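# Close and latch the door while keeping the taped area clear

## Task

Push the door fully closed so that it latches and stays shut without the robot holding it. At the end, no object other than the robot and the door may reach even partly into the area marked by yellow floor tape; resting on the tape line itself is allowed. The coffee table must be standing upright at the end. The robot must not fall over or finish leaning, or the task fails.

## Robot and tools

ROBOT. The robot is a Hello Robot Stretch 3 with one arm. It has a two-wheel differential base (0.33 m long, 0.34 m wide) that drives only forward, backward or turns in place, never sideways. It pivots about the point between the wheels, 0.05 m behind the front edge. A lift rides up a mast, and the telescoping arm reaches out to the robot's RIGHT, so to move the gripper forward or back you drive the base. Fully stowed (arm in, wrist folded), a spin in place sweeps a 0.28 m radius; an unfolded level wrist reaches past that. Cameras: head_camera and nav_camera are on the head and are aimed with head_pan_rad and head_tilt_rad; wrist_camera rides on the gripper.

FRAMES. Base frame: origin on the floor between the wheels, x ahead, y to the left, z up. Odometry frame is the base frame at scene start; heading runs -3.142 to 3.142, left positive. hand_pose is in the base frame, at the fingertip meeting point.

execute_actions takes "actions", a list run in order (an empty list just reports state). Each action may hold "robot", "steps" (integer 1 to 450, at 30 steps per second; default 1) and "until". {"steps": n} alone waits. "robot" is one of: a command object, {"stop": true} (brakes all motion and clears the queue), or a list of up to 8 commands plus {"pause_s": s} entries (s up to 15 seconds) run one after another.
A command may contain:
- "base": exactly one key. {"translate_m": d} is a relative drive of d metres, forward positive, |d| up to 1. {"rotate_rad": a} is a relative turn of a radians, counter-clockwise (left) positive, |a| up to 3.2. Both are offsets measured from where the base sits when that command begins.
- "joints": absolute targets by name; unnamed joints keep their old targets. Ranges: lift_m 0 to 1.1 (arm height, m); arm_m 0 to 0.52 (extension, m); wrist_yaw_rad -1.345 to 4.42 (0 along the arm, positive toward the front, 3.0 folded over the base); wrist_pitch_rad -1.57 to 0.451 (0 level, negative tips fingers down); wrist_roll_rad -2.911 to 2.911; gripper_m -0.089 to 0.179 (bigger is wider; real fingertip gap is a bit smaller, zero below 0.007); head_pan_rad -3.953 to 1.73 (0 ahead, positive left, -1.57 faces the arm); head_tilt_rad -1.53 to 0.419 (negative looks down).
- "contact_limits": {"arm_m": e}, an effort percentage 1 to 100 at which the arm halts; smaller is gentler, too small halts at once. It applies until the arm's next command.
Base and joint motions in one command begin together and keep running across later calls and while you think. A fresh command acts immediately and discards the rest of an older queue. Any out-of-range or malformed action rejects the entire call.

"until" ends an action early when all its conditions hold. {"robot": {"status": "ended"}} fires once nothing is moving and no queue runs; use it with steps 450 to wait for motion to finish. Other fields take comparisons like [">", 0.3] or ["!=", "moving"]: readings, goals and statuses for each joint (e.g. lift_m, lift_m_goal, lift_m_status), base_status, translate_m, rotate_rad, x, y, heading, refusals, queue, queue_left. {"any": {"status": "ended"}} fires when any one motion ends.

SPEED. Full base speed (0.30 m/s, 1.9 rad/s) needs lift_m under 0.30, arm_m under 0.03 and wrist_yaw_rad over 2.54; otherwise 0.10 m/s and 0.63 rad/s.

WRIST SAFETY. Fold or unfold the wrist only with lift_m between 0.32 and 0.95, wrist_pitch_rad -0.4 and roll near 0; after folding, lift may drop to 0.25. If yaw goes below -0.4, keep pitch at -0.5 or lower.

GRIPPER. Close below the object's width to grip; open at least 0.02 above the touching value to let go. Readings and "done" do not prove a hold.

RESULTS. Each result is a snapshot plus one image per camera. base_status shows progress as (moved of goal). joint_goals, joint_status and measured_speeds are per joint. Status words: moving, done (within tolerance), off_target (blocked, still pushing), contact_stop (arm or lift met resistance and went slack), time_out, stopped, not_commanded, torque_fault (a wrist servo cut out for about 10 s; it is limp and refuses goals). "refused:", "dropped:" and "replaced:" lines explain rejected goals, abandoned queue items and how earlier motions ended. robot.on_its_own reports goals the robot changed, slack or off joints, motors loaded at rest, and lean from base_tilt. lidar_m lists 12 distances in 30-degree sectors, starting straight ahead and going counter-clockwise, in a plane 0.17 m up. wrist_depth_mm and head_depth_mm are 7x7 median depth grids. motor_effort is percent per motor with peak in brackets; positive wheel effort drives forward.

zoom_image: {"camera": one of head_camera, nav_camera, wrist_camera, "region": [x0, y0, x1, y1]} in pixels from the top-left, at most 504 by 504, on that camera's latest image.

finished_scene: {"scene": n}, the current scene number. Call it only after every motion has ended and the door holds shut by itself; it cannot be reversed.

CAUTIONS. Pushing on something rigid with the gripper above about 0.45 m can tip the robot, especially on a repeat push after a contact_stop; keep pushes low and gentle. Do not drive while the gripper is caught on something fixed. If the base snags, reverse the last move in small steps, free the gripper, and lower lift_m near 0.2 if it stays tilted. Avoid slamming the door, knocking over the coffee table, dropping things or shoving anything into the taped area. Loose objects may occasionally be nudged by outside forces.

Each tool is called as name(argument=value, ...) on one line, values as JSON.

## Session

execute_actions(actions=[])

Scene clock: 0.00 s.
robot.base_odometry: x=+0.000 y=+0.000 heading=+0.000 (m, m, rad; robot's odometry frame)
robot.turned_by_wheels: +0.000 (rad since the last result)
robot.turned_by_imu: +0.000 (rad since the last result)
robot.base_tilt: forward=-0.8 right=+0.0 (deg)
robot.lidar_m: 1.48 2.89 1.43 1.55 1.45 0.88 0.78 0.78 0.93 0.98 0.98 1.17
robot.head_depth_mm: 1795 1362 1367 1372 1377 1384 1395 / 1890 1374 1381 1384 1395 1406 1412 / 1924 1386 1386 1409 1411 1429 1427 / 1916 1402 1404 1414 1427 1439 1439 / 1930 1415 1414 1440 1440 1446 1464 / 1946 2780 2750 2833 2792 2834 2014 / 1950 2728 2729 2729 2795 2765 1987
robot.base_status: not_commanded
robot.joint_positions: lift_m=+0.406 arm_m=-0.001 wrist_yaw_rad=+3.043 wrist_pitch_rad=-0.380 wrist_roll_rad=-0.006 gripper_m=+0.037 head_pan_rad=-0.007 head_tilt_rad=-0.016
robot.joint_goals: lift_m=+0.406 arm_m=-0.001 wrist_yaw_rad=+3.043 wrist_pitch_rad=-0.380 wrist_roll_rad=-0.006 gripper_m=+0.037 head_pan_rad=-0.007 head_tilt_rad=-0.016
robot.joint_status: lift_m=not_commanded arm_m=not_commanded wrist_yaw_rad=not_commanded wrist_pitch_rad=not_commanded wrist_roll_rad=not_commanded gripper_m=not_commanded head_pan_rad=not_commanded head_tilt_rad=not_commanded
robot.measured_speeds: translate_m=+0.000 rotate_rad=+0.000 lift_m=+0.000 arm_m=+0.000 wrist_yaw_rad=+0.000 wrist_pitch_rad=+0.000 wrist_roll_rad=+0.000 head_pan_rad=+0.000 head_tilt_rad=+0.000
robot: refusals=0 queue=idle queue_left=0
robot.motor_effort: left_wheel=+0 right_wheel=+0 lift_m=+24 arm_m=+0 wrist_yaw_rad=+0 wrist_pitch_rad=+6 wrist_roll_rad=+0 gripper_m=+1 head_pan_rad=+0 head_tilt_rad=+1 (%)
robot.hand_pose: x=+0.0012 y=+0.0842 z=+0.4278 quat_wxyz=(+0.167, +0.698, +0.100, +0.689) (m; robot's base frame)
robot.wrist_depth_mm: - - - - - - - / - 977 - - - - - / - - - - - - - / 891 867 991 - - - - / 735 753 - 790 815 827 859 / 625 626 636 651 684 699 707 / 536 550 - 583 576 589 598
pictures: head_camera (sideways: a quarter turn clockwise sets it upright), nav_camera (sideways: a quarter turn counterclockwise sets it upright), wrist_camera
Images, in order (width x height): head_camera 896x504, nav_camera 672x504, wrist_camera 644x364.

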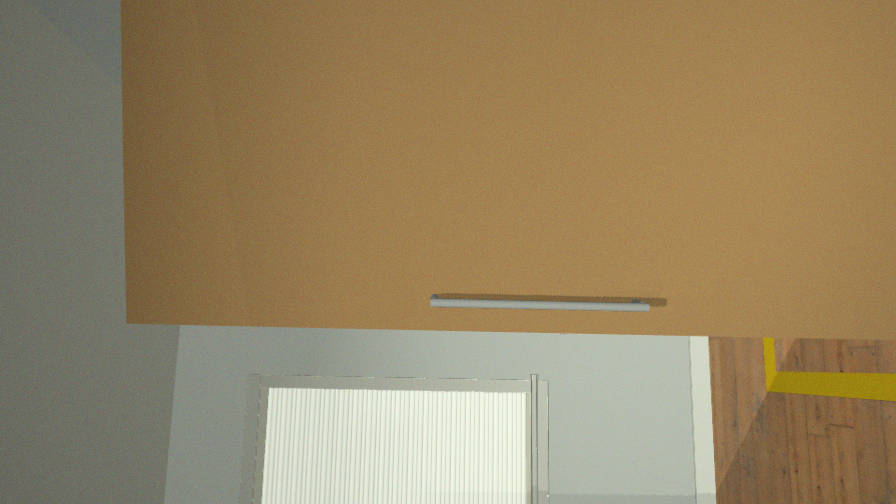

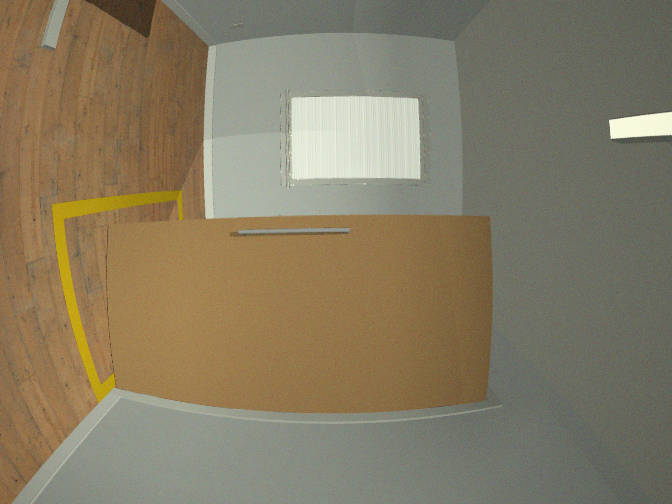

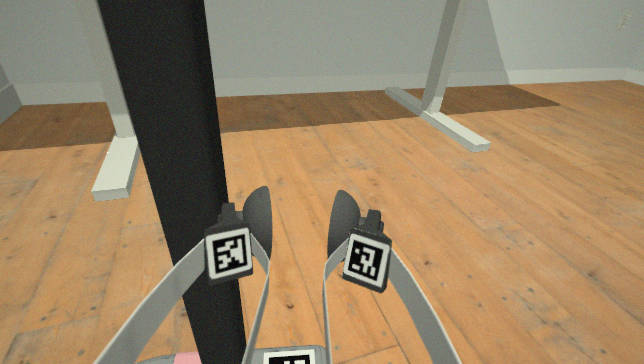

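execute_actions(actions=[{"robot": {"base": {"rotate_rad": 0.38}, "joints": {"lift_m": 0.26, "head_tilt_rad": -0.6, "head_pan_rad": -0.3}}, "steps": 150, "until": {"robot": {"status": "ended"}}}])

Scene clock: 3.77 s.
robot.base_odometry: x=+0.000 y=+0.000 heading=+0.380 (m, m, rad; robot's odometry frame)
robot.turned_by_wheels: +0.380 (rad since the last result)
robot.turned_by_imu: +0.380 (rad since the last result)
robot.base_tilt: forward=-1.0 right=+0.3 (deg)
robot.lidar_m: 1.50 1.43 1.56 1.11 0.96 0.79 0.78 0.86 0.99 0.98 1.07 1.47
robot.head_depth_mm: 1164 1279 1433 1603 1733 1424 1200 / 1176 1316 1458 1647 1734 1410 1203 / 1204 1339 1502 1690 1737 1410 1194 / 1235 1395 1584 1795 1728 1422 1203 / 2445 2717 2929 2220 1745 1414 1193 / 2419 2718 2899 2212 1736 1421 1195 / 2400 2668 2925 2223 1721 1414 1195
robot.base_status: done (rotate_rad +0.3799 of +0.3800)
robot.joint_positions: lift_m=+0.261 arm_m=-0.001 wrist_yaw_rad=+3.043 wrist_pitch_rad=-0.380 wrist_roll_rad=-0.006 gripper_m=+0.037 head_pan_rad=-0.293 head_tilt_rad=-0.592
robot.joint_goals: lift_m=+0.260 arm_m=-0.001 wrist_yaw_rad=+3.043 wrist_pitch_rad=-0.380 wrist_roll_rad=-0.006 gripper_m=+0.037 head_pan_rad=-0.300 head_tilt_rad=-0.600
robot.joint_status: lift_m=done arm_m=not_commanded wrist_yaw_rad=not_commanded wrist_pitch_rad=not_commanded wrist_roll_rad=not_commanded gripper_m=not_commanded head_pan_rad=done head_tilt_rad=done
robot.measured_speeds: translate_m=+0.000 rotate_rad=+0.000 lift_m=+0.000 arm_m=+0.000 wrist_yaw_rad=+0.000 wrist_pitch_rad=+0.000 wrist_roll_rad=+0.000 head_pan_rad=+0.000 head_tilt_rad=+0.000
robot: refusals=0 queue=done queue_left=0
robot.motor_effort: left_wheel=-2(8) right_wheel=+2(6) lift_m=+13(24) arm_m=+0(0) wrist_yaw_rad=-1(0) wrist_pitch_rad=+6(6) wrist_roll_rad=+0(0) gripper_m=+0(1) head_pan_rad=-3(22) head_tilt_rad=-3(23) (%)
robot.hand_pose: x=+0.0012 y=+0.0842 z=+0.2818 quat_wxyz=(+0.168, +0.698, +0.100, +0.689) (m; robot's base frame)
robot.wrist_depth_mm: 868 - - - - - - / 880 - - - - - - / 813 861 909 967 999 - - / 654 670 740 729 749 777 800 / 530 546 - 573 598 618 630 / 465 - - - 491 509 518 / - - - - 419 429 437
pictures: head_camera (sideways: a quarter turn clockwise sets it upright), nav_camera (sideways: a quarter turn counterclockwise sets it upright), wrist_camera
Images, in order (width x height): head_camera 896x504, nav_camera 672x504, wrist_camera 644x364.

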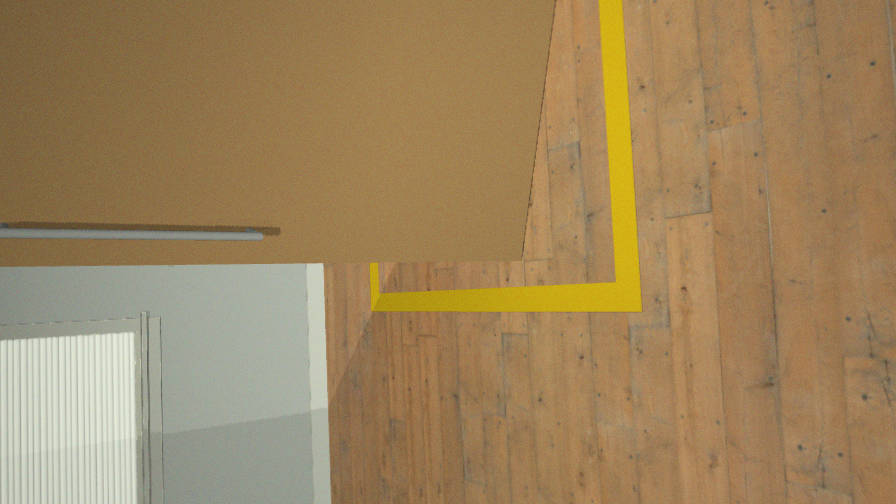

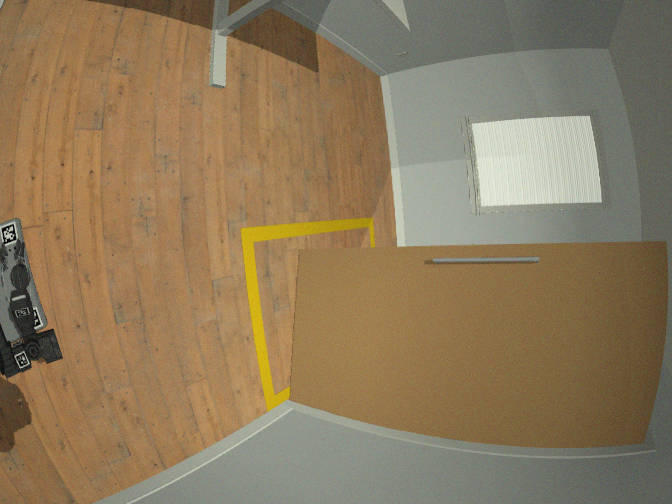

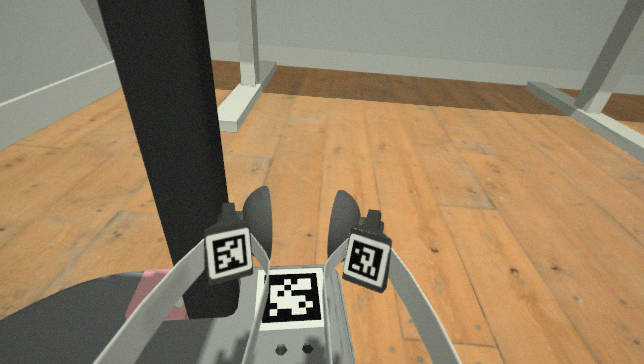

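execute_actions(actions=[{"robot": [{"base": {"translate_m": 1.0}, "joints": {"head_pan_rad": -1.7, "head_tilt_rad": -0.75}}, {"base": {"translate_m": 1.0}}], "steps": 450, "until": {"robot": {"status": "ended"}}}])

Scene clock: 14.97 s.
robot.base_odometry: x=+1.857 y=+0.742 heading=+0.380 (m, m, rad; robot's odometry frame)
robot.turned_by_wheels: +0.000 (rad since the last result)
robot.turned_by_imu: +0.010 (rad since the last result)
robot.base_tilt: forward=-0.8 right=-0.1 (deg)
robot.lidar_m: 1.03 1.14 1.23 1.22 1.26 2.13 2.75 0.61 0.90 0.94 1.27 1.04
robot.head_depth_mm: 2904 3145 2333 1847 1520 1291 1126 / 2959 3151 2343 1838 1516 1295 1127 / 2958 3199 2330 1845 1526 1307 1133 / 2938 3059 2266 1604 1471 1296 1131 / 1109 1267 1476 1453 1454 1299 1129 / 1124 1283 1490 1693 1487 1308 1134 / 1139 1304 1509 1753 1527 1308 1137
robot.base_status: done (translate_m +1.0000 of +1.0000)
robot.joint_positions: lift_m=+0.261 arm_m=-0.001 wrist_yaw_rad=+3.043 wrist_pitch_rad=-0.380 wrist_roll_rad=-0.006 gripper_m=+0.037 head_pan_rad=-1.693 head_tilt_rad=-0.741
robot.joint_goals: lift_m=+0.260 arm_m=-0.001 wrist_yaw_rad=+3.043 wrist_pitch_rad=-0.380 wrist_roll_rad=-0.006 gripper_m=+0.037 head_pan_rad=-1.700 head_tilt_rad=-0.750
robot.joint_status: lift_m=done arm_m=not_commanded wrist_yaw_rad=not_commanded wrist_pitch_rad=not_commanded wrist_roll_rad=not_commanded gripper_m=not_commanded head_pan_rad=done head_tilt_rad=done
robot.measured_speeds: translate_m=+0.000 rotate_rad=+0.000 lift_m=+0.000 arm_m=+0.000 wrist_yaw_rad=+0.000 wrist_pitch_rad=+0.000 wrist_roll_rad=+0.000 head_pan_rad=+0.000 head_tilt_rad=+0.000
robot: refusals=0 queue=done queue_left=0
robot.motor_effort: left_wheel=-2(8) right_wheel=+1(7) lift_m=+14(13) arm_m=+1(0) wrist_yaw_rad=+0(0) wrist_pitch_rad=+7(6) wrist_roll_rad=+0(0) gripper_m=+1(1) head_pan_rad=-3(31) head_tilt_rad=-3(13) (%)
robot.hand_pose: x=+0.0012 y=+0.0842 z=+0.2818 quat_wxyz=(+0.168, +0.698, +0.100, +0.689) (m; robot's base frame)
robot.wrist_depth_mm: - - - - - - - / - - - - - - - / 848 860 918 958 - - - / 658 666 736 725 755 770 814 / 534 545 - 582 597 605 632 / 461 - - - 490 510 518 / - - - - 418 429 440
pictures: head_camera (sideways: a quarter turn clockwise sets it upright), nav_camera (sideways: a quarter turn counterclockwise sets it upright), wrist_camera
Images, in order (width x height): head_camera 896x504, nav_camera 672x504, wrist_camera 644x364.

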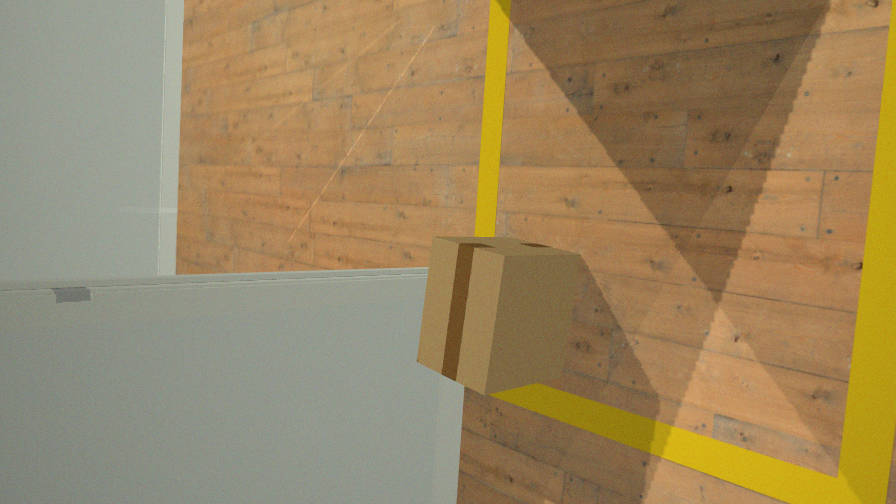

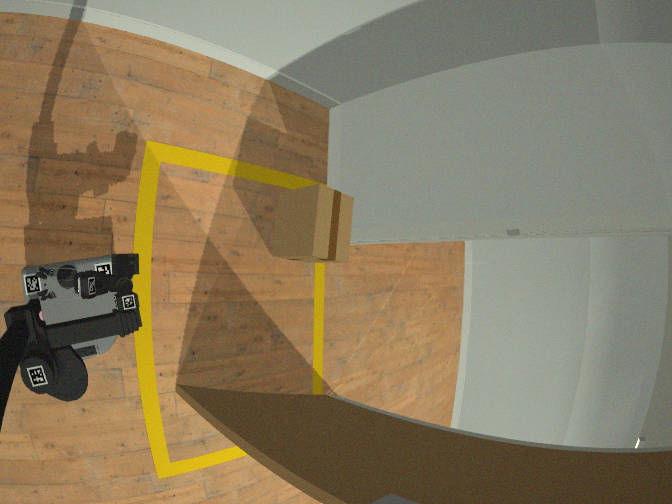

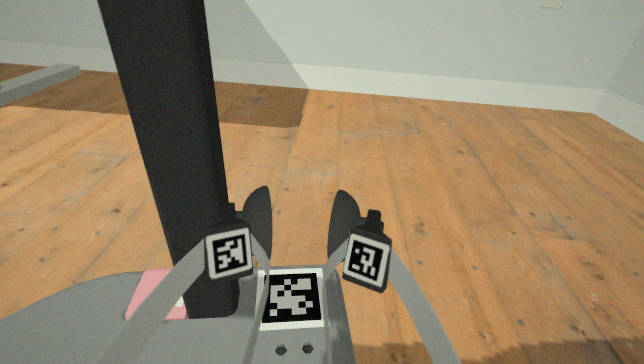

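execute_actions(actions=[{"robot": {"base": {"rotate_rad": -1.96}, "joints": {"head_pan_rad": 0.0, "head_tilt_rad": -0.9}}, "steps": 200, "until": {"robot": {"status": "ended"}}}])

Scene clock: 31.17 s.
robot.base_odometry: x=+1.857 y=+0.742 heading=-1.580 (m, m, rad; robot's odometry frame)
robot.turned_by_wheels: -1.960 (rad since the last result)
robot.turned_by_imu: -1.948 (rad since the last result)
robot.base_tilt: forward=-0.9 right=+0.0 (deg)
robot.lidar_m: 3.56 0.94 1.16 1.03 1.03 1.24 1.22 1.23 1.27 2.38 2.39 0.61
robot.head_depth_mm: 2879 1310 1226 1151 1122 1222 1088 / 3056 2310 1886 1588 1384 1216 1086 / 3041 2317 1907 1604 1399 1215 1093 / 2978 2328 1925 1605 1391 1222 1093 / 2956 2350 1909 1593 1398 1227 1093 / 2918 2377 1593 1370 1400 1224 1092 / 2721 1294 1439 1359 1393 1225 1101
robot.base_status: done (rotate_rad -1.9599 of -1.9600)
robot.joint_positions: lift_m=+0.261 arm_m=-0.001 wrist_yaw_rad=+3.043 wrist_pitch_rad=-0.380 wrist_roll_rad=-0.006 gripper_m=+0.037 head_pan_rad=-0.007 head_tilt_rad=-0.889
robot.joint_goals: lift_m=+0.260 arm_m=-0.001 wrist_yaw_rad=+3.043 wrist_pitch_rad=-0.380 wrist_roll_rad=-0.006 gripper_m=+0.037 head_pan_rad=+0.000 head_tilt_rad=-0.900
robot.joint_status: lift_m=done arm_m=not_commanded wrist_yaw_rad=not_commanded wrist_pitch_rad=not_commanded wrist_roll_rad=not_commanded gripper_m=not_commanded head_pan_rad=done head_tilt_rad=done
robot.measured_speeds: translate_m=+0.000 rotate_rad=+0.000 lift_m=+0.000 arm_m=+0.000 wrist_yaw_rad=+0.000 wrist_pitch_rad=+0.000 wrist_roll_rad=+0.000 head_pan_rad=+0.000 head_tilt_rad=+0.000
robot: refusals=0 queue=done queue_left=0
robot.motor_effort: left_wheel=+1(14) right_wheel=-1(6) lift_m=+14(14) arm_m=+0(0) wrist_yaw_rad=-1(0) wrist_pitch_rad=+6(6) wrist_roll_rad=+0(0) gripper_m=-1(1) head_pan_rad=+3(35) head_tilt_rad=-4(13) (%)
robot.hand_pose: x=+0.0012 y=+0.0842 z=+0.2818 quat_wxyz=(+0.168, +0.698, +0.100, +0.689) (m; robot's base frame)
robot.wrist_depth_mm: 829 - 956 - - - - / 887 920 - - - - - / 837 849 936 954 - - - / 654 662 731 725 750 783 791 / 536 544 - 569 596 618 626 / 463 - - - 493 505 519 / - - - - 420 426 437
pictures: head_camera (sideways: a quarter turn clockwise sets it upright), nav_camera (sideways: a quarter turn counterclockwise sets it upright), wrist_camera
Images, in order (width x height): head_camera 896x504, nav_camera 672x504, wrist_camera 644x364.

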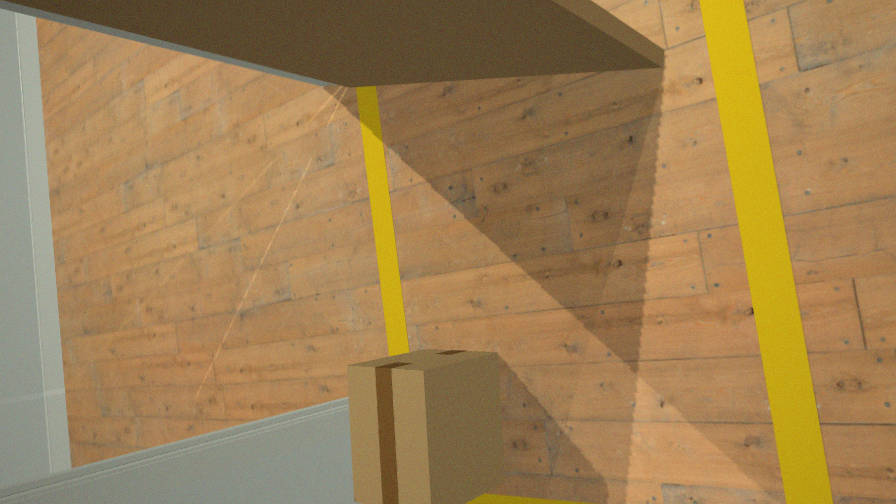

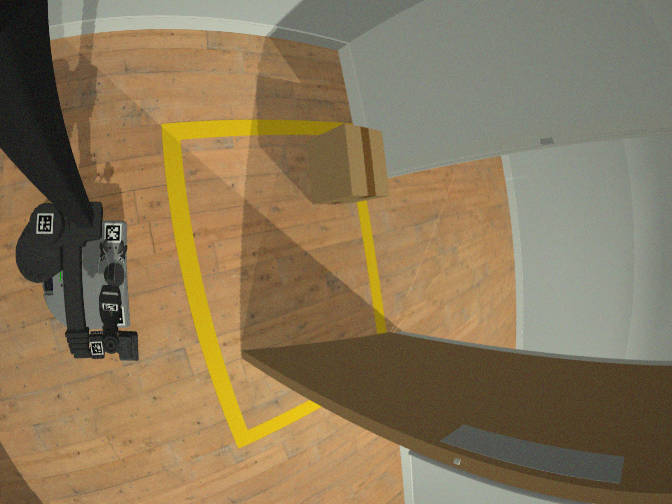

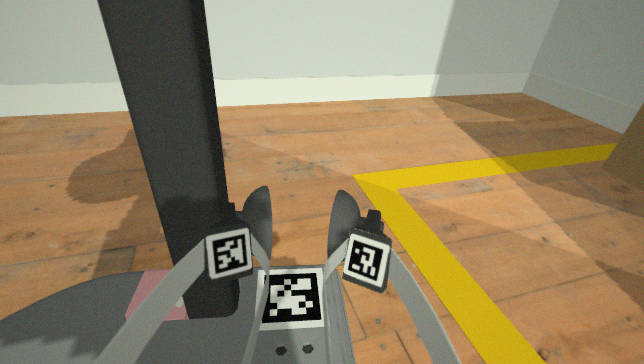

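execute_actions(actions=[{"robot": [{"base": {"translate_m": 1.0}, "joints": {"head_tilt_rad": -1.2}}, {"base": {"rotate_rad": 1.765}}, {"base": {"translate_m": 0.14}}], "steps": 450, "until": {"robot": {"status": "ended"}}}])

Scene clock: 46.10 s.
robot.base_odometry: x=+1.986 y=-0.233 heading=+0.185 (m, m, rad; robot's odometry frame)
robot.turned_by_wheels: +1.765 (rad since the last result)
robot.turned_by_imu: +1.760 (rad since the last result)
robot.base_tilt: forward=-1.0 right=+0.0 (deg)
robot.lidar_m: 0.16 0.17 1.52 2.20 0.59 0.51 0.51 0.58 2.69 2.57 0.22 0.17
robot.head_depth_mm: 1041 1039 1036 1036 1209 1158 1087 / 1122 1354 1426 1288 1222 1177 1070 / 1124 1406 1451 1052 988 1178 - / 1126 1404 1456 1344 1063 1190 - / 1123 1419 1463 1352 1256 1202 - / 1120 1418 1470 1356 1265 1178 - / 1129 1414 1465 1358 1268 1172 1124
robot.base_status: done (translate_m +0.1400 of +0.1400)
robot.joint_positions: lift_m=+0.261 arm_m=-0.001 wrist_yaw_rad=+3.043 wrist_pitch_rad=-0.380 wrist_roll_rad=-0.006 gripper_m=+0.037 head_pan_rad=-0.007 head_tilt_rad=-1.186
robot.joint_goals: lift_m=+0.260 arm_m=-0.001 wrist_yaw_rad=+3.043 wrist_pitch_rad=-0.380 wrist_roll_rad=-0.006 gripper_m=+0.037 head_pan_rad=+0.000 head_tilt_rad=-1.200
robot.joint_status: lift_m=done arm_m=not_commanded wrist_yaw_rad=not_commanded wrist_pitch_rad=not_commanded wrist_roll_rad=not_commanded gripper_m=not_commanded head_pan_rad=done head_tilt_rad=done
robot.measured_speeds: translate_m=+0.000 rotate_rad=+0.000 lift_m=+0.000 arm_m=+0.000 wrist_yaw_rad=+0.000 wrist_pitch_rad=+0.000 wrist_roll_rad=+0.000 head_pan_rad=+0.000 head_tilt_rad=+0.000
robot: refusals=0 queue=done queue_left=0
robot.motor_effort: left_wheel=-2(11) right_wheel=+1(12) lift_m=+14(14) arm_m=-1(1) wrist_yaw_rad=+0(0) wrist_pitch_rad=+6(6) wrist_roll_rad=+0(1) gripper_m=-1(0) head_pan_rad=+3(3) head_tilt_rad=-5(20) (%)
robot.hand_pose: x=+0.0012 y=+0.0842 z=+0.2818 quat_wxyz=(+0.168, +0.698, +0.100, +0.689) (m; robot's base frame)
robot.wrist_depth_mm: - - - - - - - / 524 - - - - - - / 533 872 913 982 - - - / 547 667 731 719 743 782 808 / 523 547 - 573 602 610 632 / 460 - - - 493 505 481 / - - - - 422 430 178
pictures: head_camera (sideways: a quarter turn clockwise sets it upright), nav_camera (sideways: a quarter turn counterclockwise sets it upright), wrist_camera
Images, in order (width x height): head_camera 896x504, nav_camera 672x504, wrist_camera 644x364.

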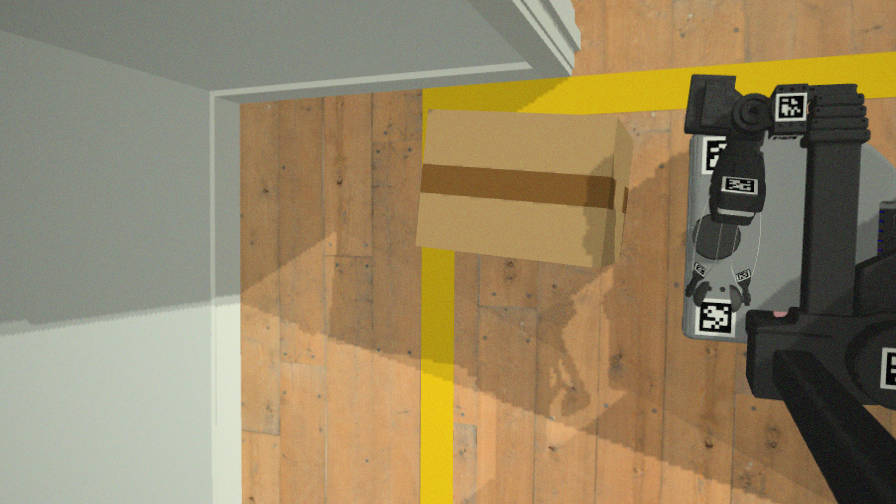

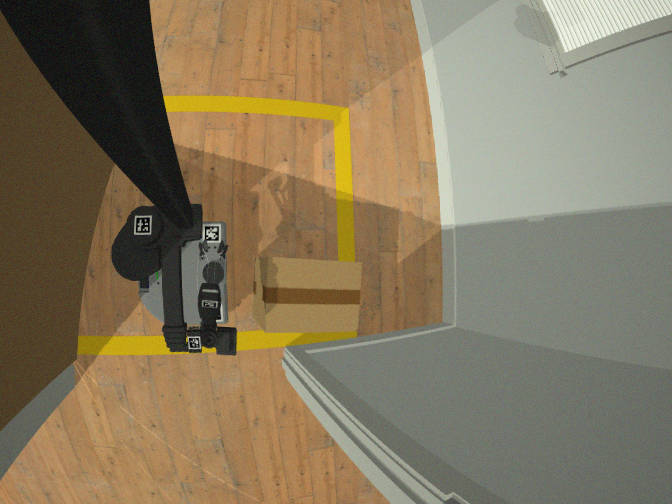

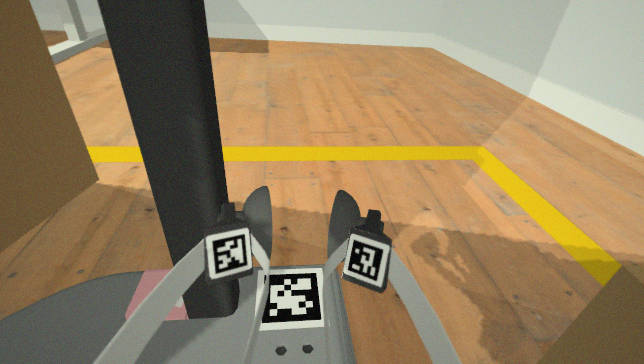

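execute_actions(actions=[{"robot": [{"base": {"translate_m": 0.09}}, {"base": {"translate_m": 0.52}}], "steps": 450, "until": {"robot": {"status": "ended"}}}])

Scene clock: 54.07 s.
robot.base_odometry: x=+2.585 y=-0.121 heading=+0.185 (m, m, rad; robot's odometry frame)
robot.turned_by_wheels: +0.000 (rad since the last result)
robot.turned_by_imu: -0.088 (rad since the last result)
robot.base_tilt: forward=-0.9 right=+0.1 (deg)
robot.lidar_m: - - 0.69 1.38 2.29 1.09 1.09 1.20 0.30 0.27 0.15 -
robot.head_depth_mm: 508 639 741 775 809 850 889 / 505 636 862 1071 1016 1064 1069 / 500 629 848 1122 977 926 - / 496 622 832 1179 994 937 - / 492 616 823 1239 1253 1194 - / 486 611 812 1207 1258 1174 - / 483 602 800 1186 1258 1176 1124
robot.base_status: done (translate_m +0.5199 of +0.5200)
robot.joint_positions: lift_m=+0.261 arm_m=-0.001 wrist_yaw_rad=+3.043 wrist_pitch_rad=-0.380 wrist_roll_rad=-0.006 gripper_m=+0.037 head_pan_rad=-0.006 head_tilt_rad=-1.187
robot.joint_goals: lift_m=+0.260 arm_m=-0.001 wrist_yaw_rad=+3.043 wrist_pitch_rad=-0.380 wrist_roll_rad=-0.006 gripper_m=+0.037 head_pan_rad=+0.000 head_tilt_rad=-1.200
robot.joint_status: lift_m=done arm_m=not_commanded wrist_yaw_rad=not_commanded wrist_pitch_rad=not_commanded wrist_roll_rad=not_commanded gripper_m=not_commanded head_pan_rad=done head_tilt_rad=done
robot.measured_speeds: translate_m=+0.000 rotate_rad=+0.000 lift_m=+0.000 arm_m=+0.000 wrist_yaw_rad=+0.000 wrist_pitch_rad=+0.000 wrist_roll_rad=+0.000 head_pan_rad=+0.000 head_tilt_rad=+0.000
robot: refusals=0 queue=done queue_left=0
robot.on_its_own: right_wheel is at rest, and its effort (+23) is outside its rest range (-18 to +18)
robot.motor_effort: left_wheel=+7(29) right_wheel=+23(45) lift_m=+14(14) arm_m=+0(0) wrist_yaw_rad=+0(0) wrist_pitch_rad=+6(7) wrist_roll_rad=+0(0) gripper_m=-1(1) head_pan_rad=+2(3) head_tilt_rad=-5(5) (%)
robot.hand_pose: x=+0.0012 y=+0.0842 z=+0.2818 quat_wxyz=(+0.168, +0.698, +0.100, +0.689) (m; robot's base frame)
robot.wrist_depth_mm: - - - - 982 630 467 / - - - - 993 648 474 / 844 864 928 929 916 652 481 / 654 669 727 725 748 654 479 / 531 544 - 572 596 592 483 / 466 - - - 152 148 152 / - - - - 154 127 130
pictures: head_camera (sideways: a quarter turn clockwise sets it upright), nav_camera (sideways: a quarter turn counterclockwise sets it upright), wrist_camera
Images, in order (width x height): head_camera 896x504, nav_camera 672x504, wrist_camera 644x364.

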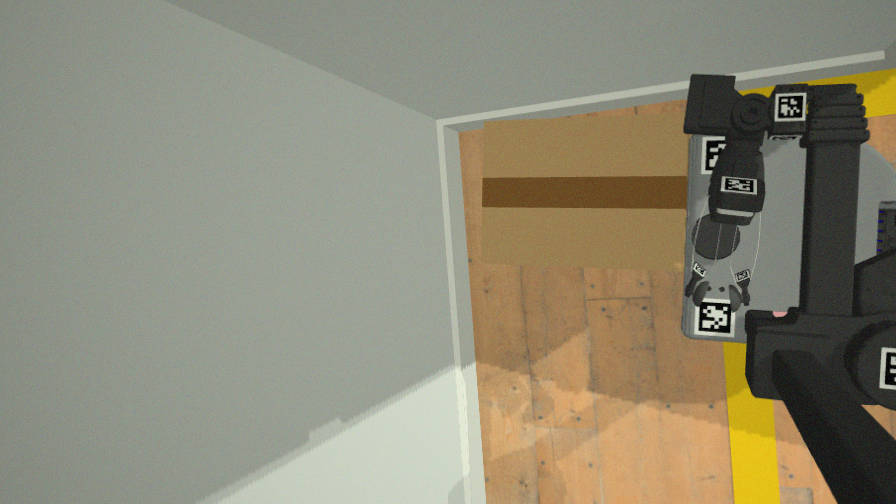

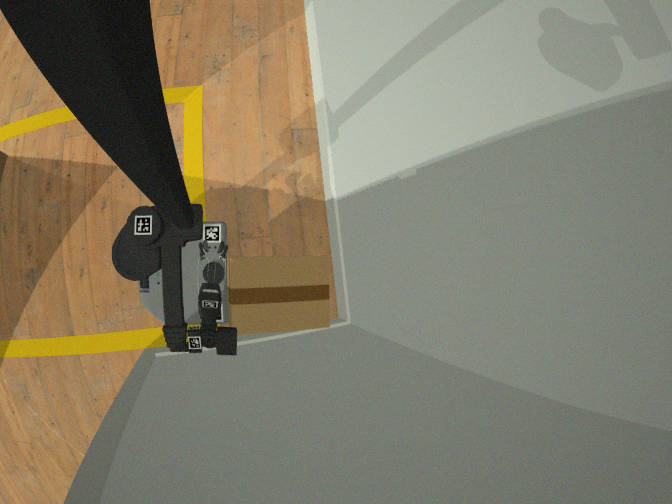

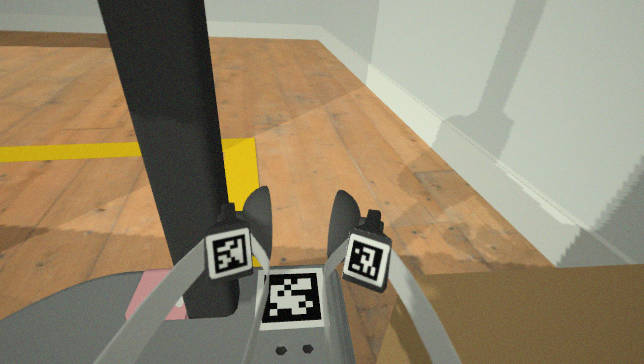

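execute_actions(actions=[{"robot": [{"base": {"translate_m": -0.45}, "joints": {"head_tilt_rad": -0.9, "head_pan_rad": 0.3}}, {"base": {"rotate_rad": 2.1}}], "steps": 450, "until": {"robot": {"status": "ended"}}}])

Scene clock: 72.33 s.
robot.base_odometry: x=+2.143 y=-0.203 heading=+2.285 (m, m, rad; robot's odometry frame)
robot.turned_by_wheels: +2.100 (rad since the last result)
robot.turned_by_imu: +2.088 (rad since the last result)
robot.base_tilt: forward=-0.9 right=+0.2 (deg)
robot.lidar_m: 2.06 0.65 0.65 0.70 2.78 2.57 0.34 0.41 0.50 0.96 1.20 2.21
robot.head_depth_mm: 2077 2194 1857 1578 1373 1215 1090 / 2130 2152 1860 1586 1386 1215 1093 / 2429 2281 1880 1601 1387 1217 1094 / 2490 2162 1798 1233 1358 1224 1094 / 611 710 847 1031 1312 1219 1088 / 578 665 781 946 1188 1220 1097 / 547 626 725 864 1071 1217 1096
robot.base_status: done (rotate_rad +2.0999 of +2.1000)
robot.joint_positions: lift_m=+0.261 arm_m=-0.001 wrist_yaw_rad=+3.043 wrist_pitch_rad=-0.380 wrist_roll_rad=-0.006 gripper_m=+0.037 head_pan_rad=+0.293 head_tilt_rad=-0.902
robot.joint_goals: lift_m=+0.260 arm_m=-0.001 wrist_yaw_rad=+3.043 wrist_pitch_rad=-0.380 wrist_roll_rad=-0.006 gripper_m=+0.037 head_pan_rad=+0.300 head_tilt_rad=-0.900
robot.joint_status: lift_m=done arm_m=not_commanded wrist_yaw_rad=not_commanded wrist_pitch_rad=not_commanded wrist_roll_rad=not_commanded gripper_m=not_commanded head_pan_rad=done head_tilt_rad=done
robot.measured_speeds: translate_m=+0.000 rotate_rad=+0.000 lift_m=+0.000 arm_m=+0.000 wrist_yaw_rad=+0.000 wrist_pitch_rad=+0.000 wrist_roll_rad=+0.000 head_pan_rad=+0.000 head_tilt_rad=+0.000
robot: refusals=0 queue=done queue_left=0
robot.motor_effort: left_wheel=-2(12) right_wheel=+1(22) lift_m=+14(14) arm_m=-1(1) wrist_yaw_rad=+0(0) wrist_pitch_rad=+6(6) wrist_roll_rad=+0(0) gripper_m=+0(0) head_pan_rad=+3(21) head_tilt_rad=+0(14) (%)
robot.hand_pose: x=+0.0012 y=+0.0841 z=+0.2818 quat_wxyz=(+0.168, +0.698, +0.100, +0.689) (m; robot's base frame)
robot.wrist_depth_mm: - - - 739 627 549 490 / - - - 803 673 582 512 / 849 858 928 844 726 622 547 / 651 666 727 725 737 670 585 / 536 543 - 573 599 608 598 / 465 - - - 488 501 517 / - - - - 423 433 436
pictures: head_camera (sideways: a quarter turn clockwise sets it upright), nav_camera (sideways: a quarter turn counterclockwise sets it upright), wrist_camera
Images, in order (width x height): head_camera 896x504, nav_camera 672x504, wrist_camera 644x364.

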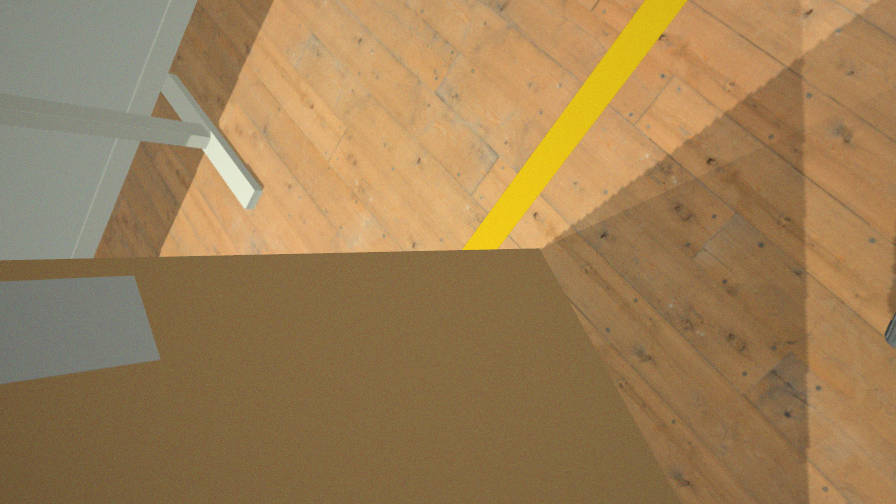

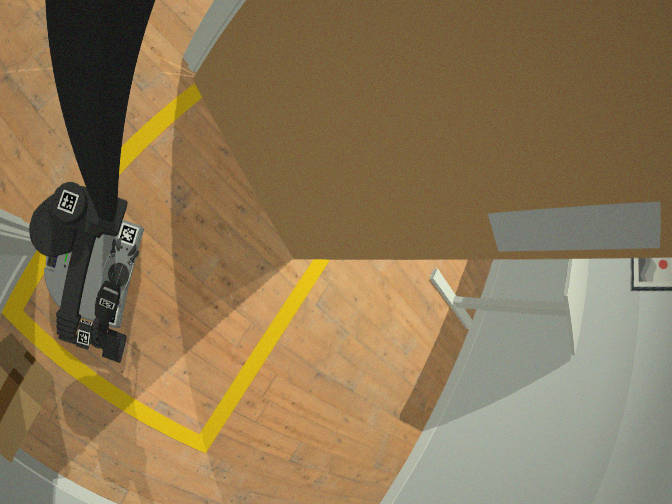

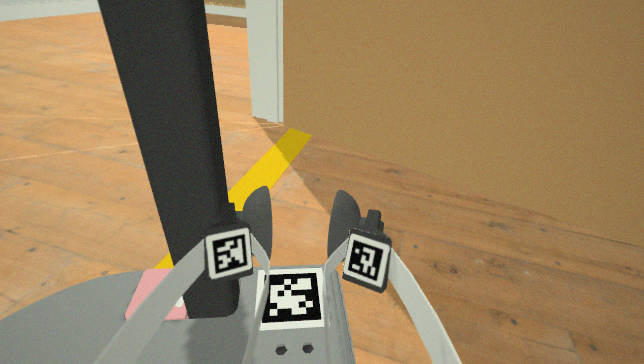

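execute_actions(actions=[{"robot": [{"base": {"rotate_rad": -0.07}}, {"base": {"translate_m": 0.95}}, {"base": {"rotate_rad": 1.36}}, {"base": {"translate_m": 0.57}, "joints": {"head_pan_rad": -3.0, "head_tilt_rad": -1.0}}, {"base": {"rotate_rad": -1.075}}], "steps": 450, "until": {"robot": {"status": "ended"}}}, {"steps": 200, "until": {"robot": {"status": "ended"}}}])

Scene clock: 88.47 s.
robot.base_odometry: x=+1.055 y=+0.317 heading=+2.500 (m, m, rad; robot's odometry frame)
robot.turned_by_wheels: +0.215 (rad since the last result)
robot.turned_by_imu: +0.221 (rad since the last result)
robot.base_tilt: forward=-0.9 right=+0.1 (deg)
robot.lidar_m: 1.47 1.72 1.96 1.51 1.18 0.66 0.42 0.43 1.82 1.80 1.40 0.94
robot.head_depth_mm: 464 575 754 1092 1318 1183 1106 / 422 530 680 946 1300 1224 - / 399 465 577 831 1266 - - / 385 459 567 757 1187 1230 - / 1712 1761 1688 1499 1330 1209 - / 1834 1879 1706 1511 1332 1203 1103 / 1761 1940 1724 1518 1330 1197 1088
robot.base_status: done (rotate_rad -1.0749 of -1.0750)
robot.joint_positions: lift_m=+0.261 arm_m=-0.001 wrist_yaw_rad=+3.043 wrist_pitch_rad=-0.380 wrist_roll_rad=-0.006 gripper_m=+0.037 head_pan_rad=-2.993 head_tilt_rad=-0.989
robot.joint_goals: lift_m=+0.260 arm_m=-0.001 wrist_yaw_rad=+3.043 wrist_pitch_rad=-0.380 wrist_roll_rad=-0.006 gripper_m=+0.037 head_pan_rad=-3.000 head_tilt_rad=-1.000
robot.joint_status: lift_m=done arm_m=not_commanded wrist_yaw_rad=not_commanded wrist_pitch_rad=not_commanded wrist_roll_rad=not_commanded gripper_m=not_commanded head_pan_rad=done head_tilt_rad=done
robot.measured_speeds: translate_m=+0.000 rotate_rad=+0.000 lift_m=+0.000 arm_m=+0.000 wrist_yaw_rad=+0.000 wrist_pitch_rad=+0.000 wrist_roll_rad=+0.000 head_pan_rad=+0.000 head_tilt_rad=+0.000
robot: refusals=0 queue=done queue_left=0
robot.motor_effort: left_wheel=+2(12) right_wheel=-1(10) lift_m=+14(14) arm_m=-1(1) wrist_yaw_rad=-1(1) wrist_pitch_rad=+7(6) wrist_roll_rad=+0(0) gripper_m=+0(0) head_pan_rad=-3(33) head_tilt_rad=-4(12) (%)
robot.hand_pose: x=+0.0012 y=+0.0841 z=+0.2818 quat_wxyz=(+0.168, +0.698, +0.100, +0.689) (m; robot's base frame)
robot.wrist_depth_mm: 936 - - - - - - / 956 - - - - - - / 848 856 931 970 992 - - / 649 664 727 722 749 769 805 / 532 542 - 576 602 616 630 / 465 - - - 489 503 518 / - - - - 422 428 437
pictures: head_camera (sideways: a quarter turn clockwise sets it upright), nav_camera (sideways: a quarter turn counterclockwise sets it upright), wrist_camera
Images, in order (width x height): head_camera 896x504, nav_camera 672x504, wrist_camera 644x364.

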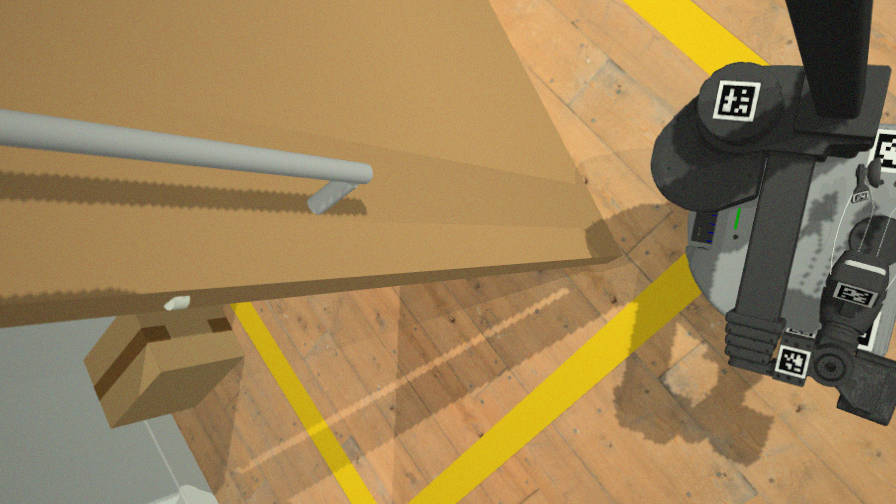

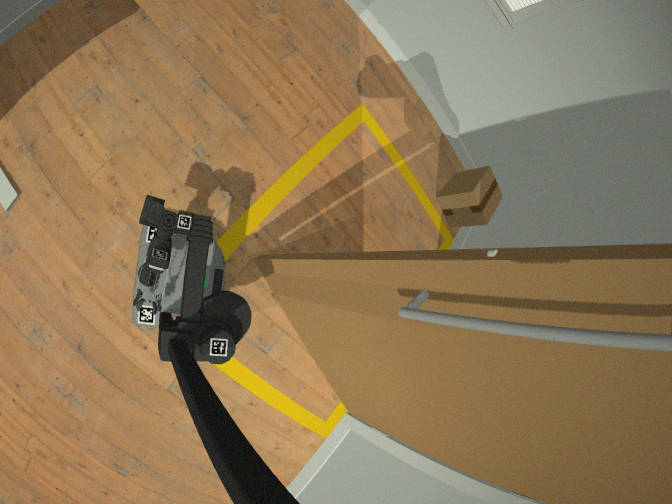

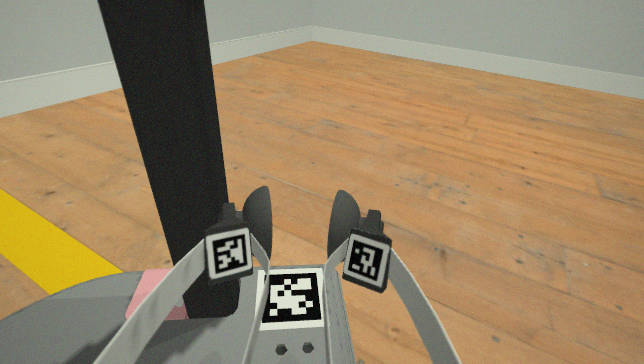

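execute_actions(actions=[{"robot": [{"base": {"rotate_rad": 0.13}, "joints": {"head_pan_rad": -3.14}}, {"base": {"translate_m": -0.12}}, {"base": {"translate_m": -0.45}}], "steps": 450, "until": {"robot": {"status": "ended"}}}])

Scene clock: 99.17 s.
robot.base_odometry: x=+1.552 y=+0.038 heading=+2.630 (m, m, rad; robot's odometry frame)
robot.turned_by_wheels: +0.130 (rad since the last result)
robot.turned_by_imu: +0.135 (rad since the last result)
robot.base_tilt: forward=-1.0 right=+0.1 (deg)
robot.lidar_m: 2.03 2.35 1.59 0.88 0.48 0.35 0.34 0.36 1.43 1.63 1.80 1.47
robot.head_depth_mm: 296 344 425 555 796 1167 1049 / 299 348 430 561 813 1172 - / 298 350 434 569 830 - - / 300 355 440 579 848 1205 - / 300 358 445 587 866 1213 - / 301 360 420 570 1320 1198 1092 / 296 335 470 1507 1343 1200 1088
robot.base_status: done (translate_m -0.4500 of -0.4500)
robot.joint_positions: lift_m=+0.261 arm_m=-0.001 wrist_yaw_rad=+3.043 wrist_pitch_rad=-0.380 wrist_roll_rad=-0.006 gripper_m=+0.037 head_pan_rad=-3.134 head_tilt_rad=-0.991
robot.joint_goals: lift_m=+0.260 arm_m=-0.001 wrist_yaw_rad=+3.043 wrist_pitch_rad=-0.380 wrist_roll_rad=-0.006 gripper_m=+0.037 head_pan_rad=-3.140 head_tilt_rad=-1.000
robot.joint_status: lift_m=done arm_m=not_commanded wrist_yaw_rad=not_commanded wrist_pitch_rad=not_commanded wrist_roll_rad=not_commanded gripper_m=not_commanded head_pan_rad=done head_tilt_rad=done
robot.measured_speeds: translate_m=+0.000 rotate_rad=+0.000 lift_m=+0.000 arm_m=+0.000 wrist_yaw_rad=+0.000 wrist_pitch_rad=+0.000 wrist_roll_rad=+0.000 head_pan_rad=+0.000 head_tilt_rad=+0.000
robot: refusals=0 queue=done queue_left=0
robot.motor_effort: left_wheel=+0(26) right_wheel=+1(26) lift_m=+14(14) arm_m=-1(1) wrist_yaw_rad=+0(1) wrist_pitch_rad=+7(7) wrist_roll_rad=+0(0) gripper_m=-2(0) head_pan_rad=-2(16) head_tilt_rad=-4(4) (%)
robot.hand_pose: x=+0.0012 y=+0.0841 z=+0.2817 quat_wxyz=(+0.168, +0.698, +0.100, +0.689) (m; robot's base frame)
robot.wrist_depth_mm: 451 - 895 - - - - / 455 608 973 - - - - / 453 609 916 961 - - - / 453 613 739 723 753 766 814 / 455 543 - 574 595 606 633 / 440 - - - 496 506 517 / - - - - 420 431 440
pictures: head_camera (sideways: a quarter turn clockwise sets it upright), nav_camera (sideways: a quarter turn counterclockwise sets it upright), wrist_camera
Images, in order (width x height): head_camera 896x504, nav_camera 672x504, wrist_camera 644x364.

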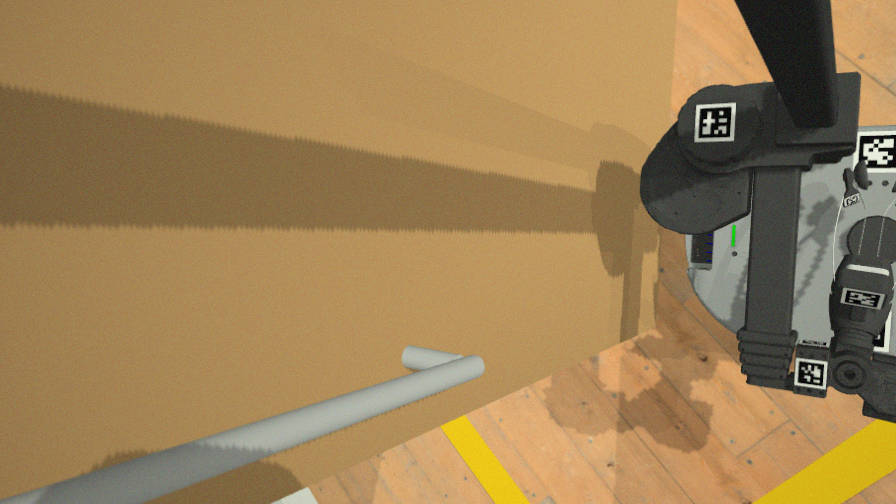

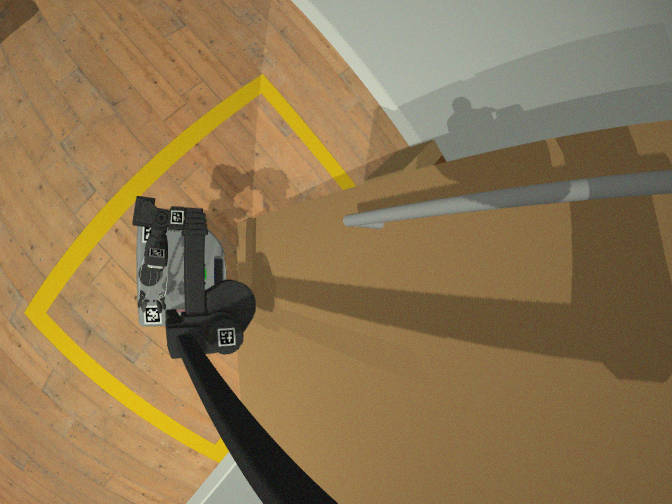

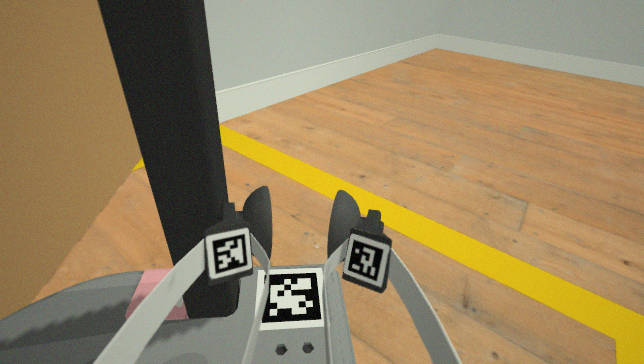

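execute_actions(actions=[{"robot": [{"base": {"translate_m": -0.05}}, {"base": {"translate_m": -0.33}}, {"base": {"rotate_rad": -0.64}}], "steps": 450, "until": {"robot": {"status": "ended"}}}])

Scene clock: 108.63 s.
robot.base_odometry: x=+1.883 y=-0.148 heading=+1.990 (m, m, rad; robot's odometry frame)
robot.turned_by_wheels: -0.640 (rad since the last result)
robot.turned_by_imu: -0.637 (rad since the last result)
robot.base_tilt: forward=-1.1 right=+0.1 (deg)
robot.lidar_m: 2.07 1.83 2.64 1.28 0.55 0.39 0.37 0.38 0.74 1.18 1.27 1.90
robot.head_depth_mm: 323 385 477 627 912 1204 1047 / 324 386 478 631 914 1224 - / 324 387 481 633 920 - - / 325 387 481 634 926 1230 - / 325 388 484 638 930 1216 - / 326 390 485 639 941 1195 1093 / 327 390 486 639 1287 1197 1083
robot.base_status: done (rotate_rad -0.6399 of -0.6400)
robot.joint_positions: lift_m=+0.260 arm_m=-0.001 wrist_yaw_rad=+3.043 wrist_pitch_rad=-0.381 wrist_roll_rad=-0.006 gripper_m=+0.037 head_pan_rad=-3.134 head_tilt_rad=-0.991
robot.joint_goals: lift_m=+0.260 arm_m=-0.001 wrist_yaw_rad=+3.043 wrist_pitch_rad=-0.381 wrist_roll_rad=-0.006 gripper_m=+0.037 head_pan_rad=-3.140 head_tilt_rad=-1.000
robot.joint_status: lift_m=done arm_m=not_commanded wrist_yaw_rad=not_commanded wrist_pitch_rad=not_commanded wrist_roll_rad=not_commanded gripper_m=not_commanded head_pan_rad=done head_tilt_rad=done
robot.measured_speeds: translate_m=+0.000 rotate_rad=+0.000 lift_m=+0.000 arm_m=+0.000 wrist_yaw_rad=+0.000 wrist_pitch_rad=+0.000 wrist_roll_rad=+0.000 head_pan_rad=+0.000 head_tilt_rad=+0.000
robot: refusals=0 queue=done queue_left=0
robot.motor_effort: left_wheel=+1(33) right_wheel=-2(24) lift_m=+14(14) arm_m=-1(1) wrist_yaw_rad=+0(0) wrist_pitch_rad=+7(7) wrist_roll_rad=+0(0) gripper_m=-1(0) head_pan_rad=-3(2) head_tilt_rad=-4(4) (%)
robot.hand_pose: x=+0.0012 y=+0.0840 z=+0.2817 quat_wxyz=(+0.168, +0.698, +0.100, +0.689) (m; robot's base frame)
robot.wrist_depth_mm: 534 - - - - - - / 537 692 - - - - - / 532 697 936 956 - - - / 528 665 723 714 735 770 799 / 507 540 - 578 599 614 622 / 460 - - - 489 503 519 / - - - - 419 429 438
pictures: head_camera (sideways: a quarter turn clockwise sets it upright), nav_camera (sideways: a quarter turn counterclockwise sets it upright), wrist_camera
Images, in order (width x height): head_camera 896x504, nav_camera 672x504, wrist_camera 644x364.

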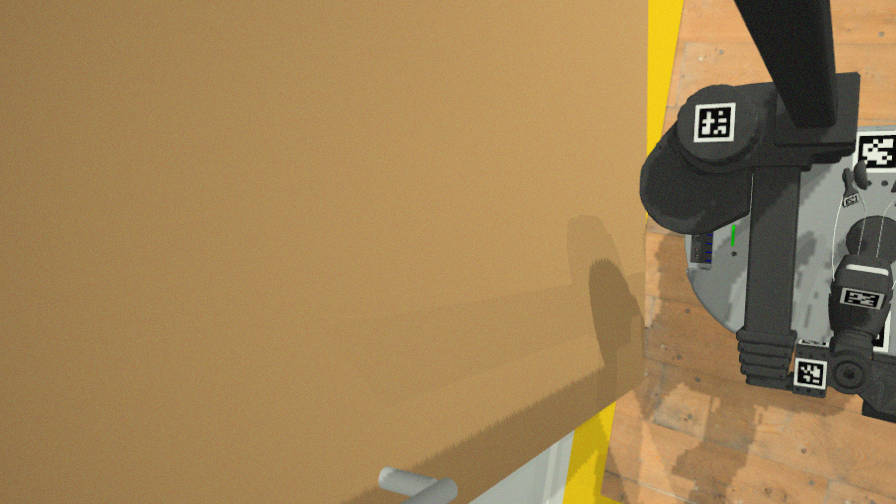

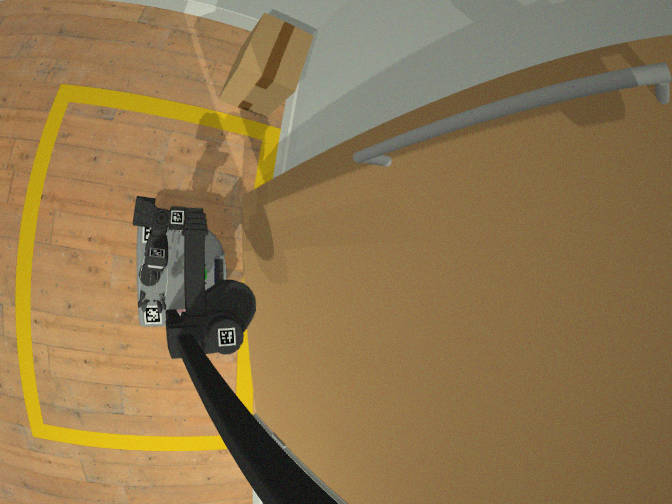

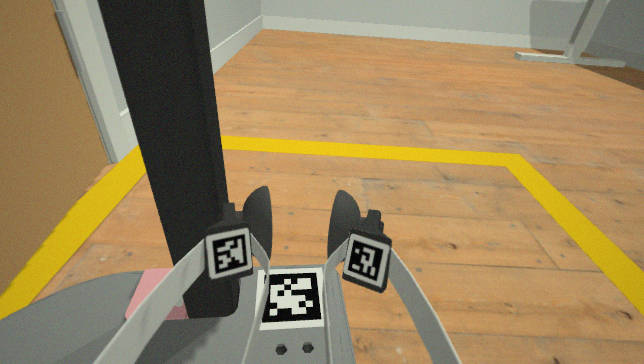

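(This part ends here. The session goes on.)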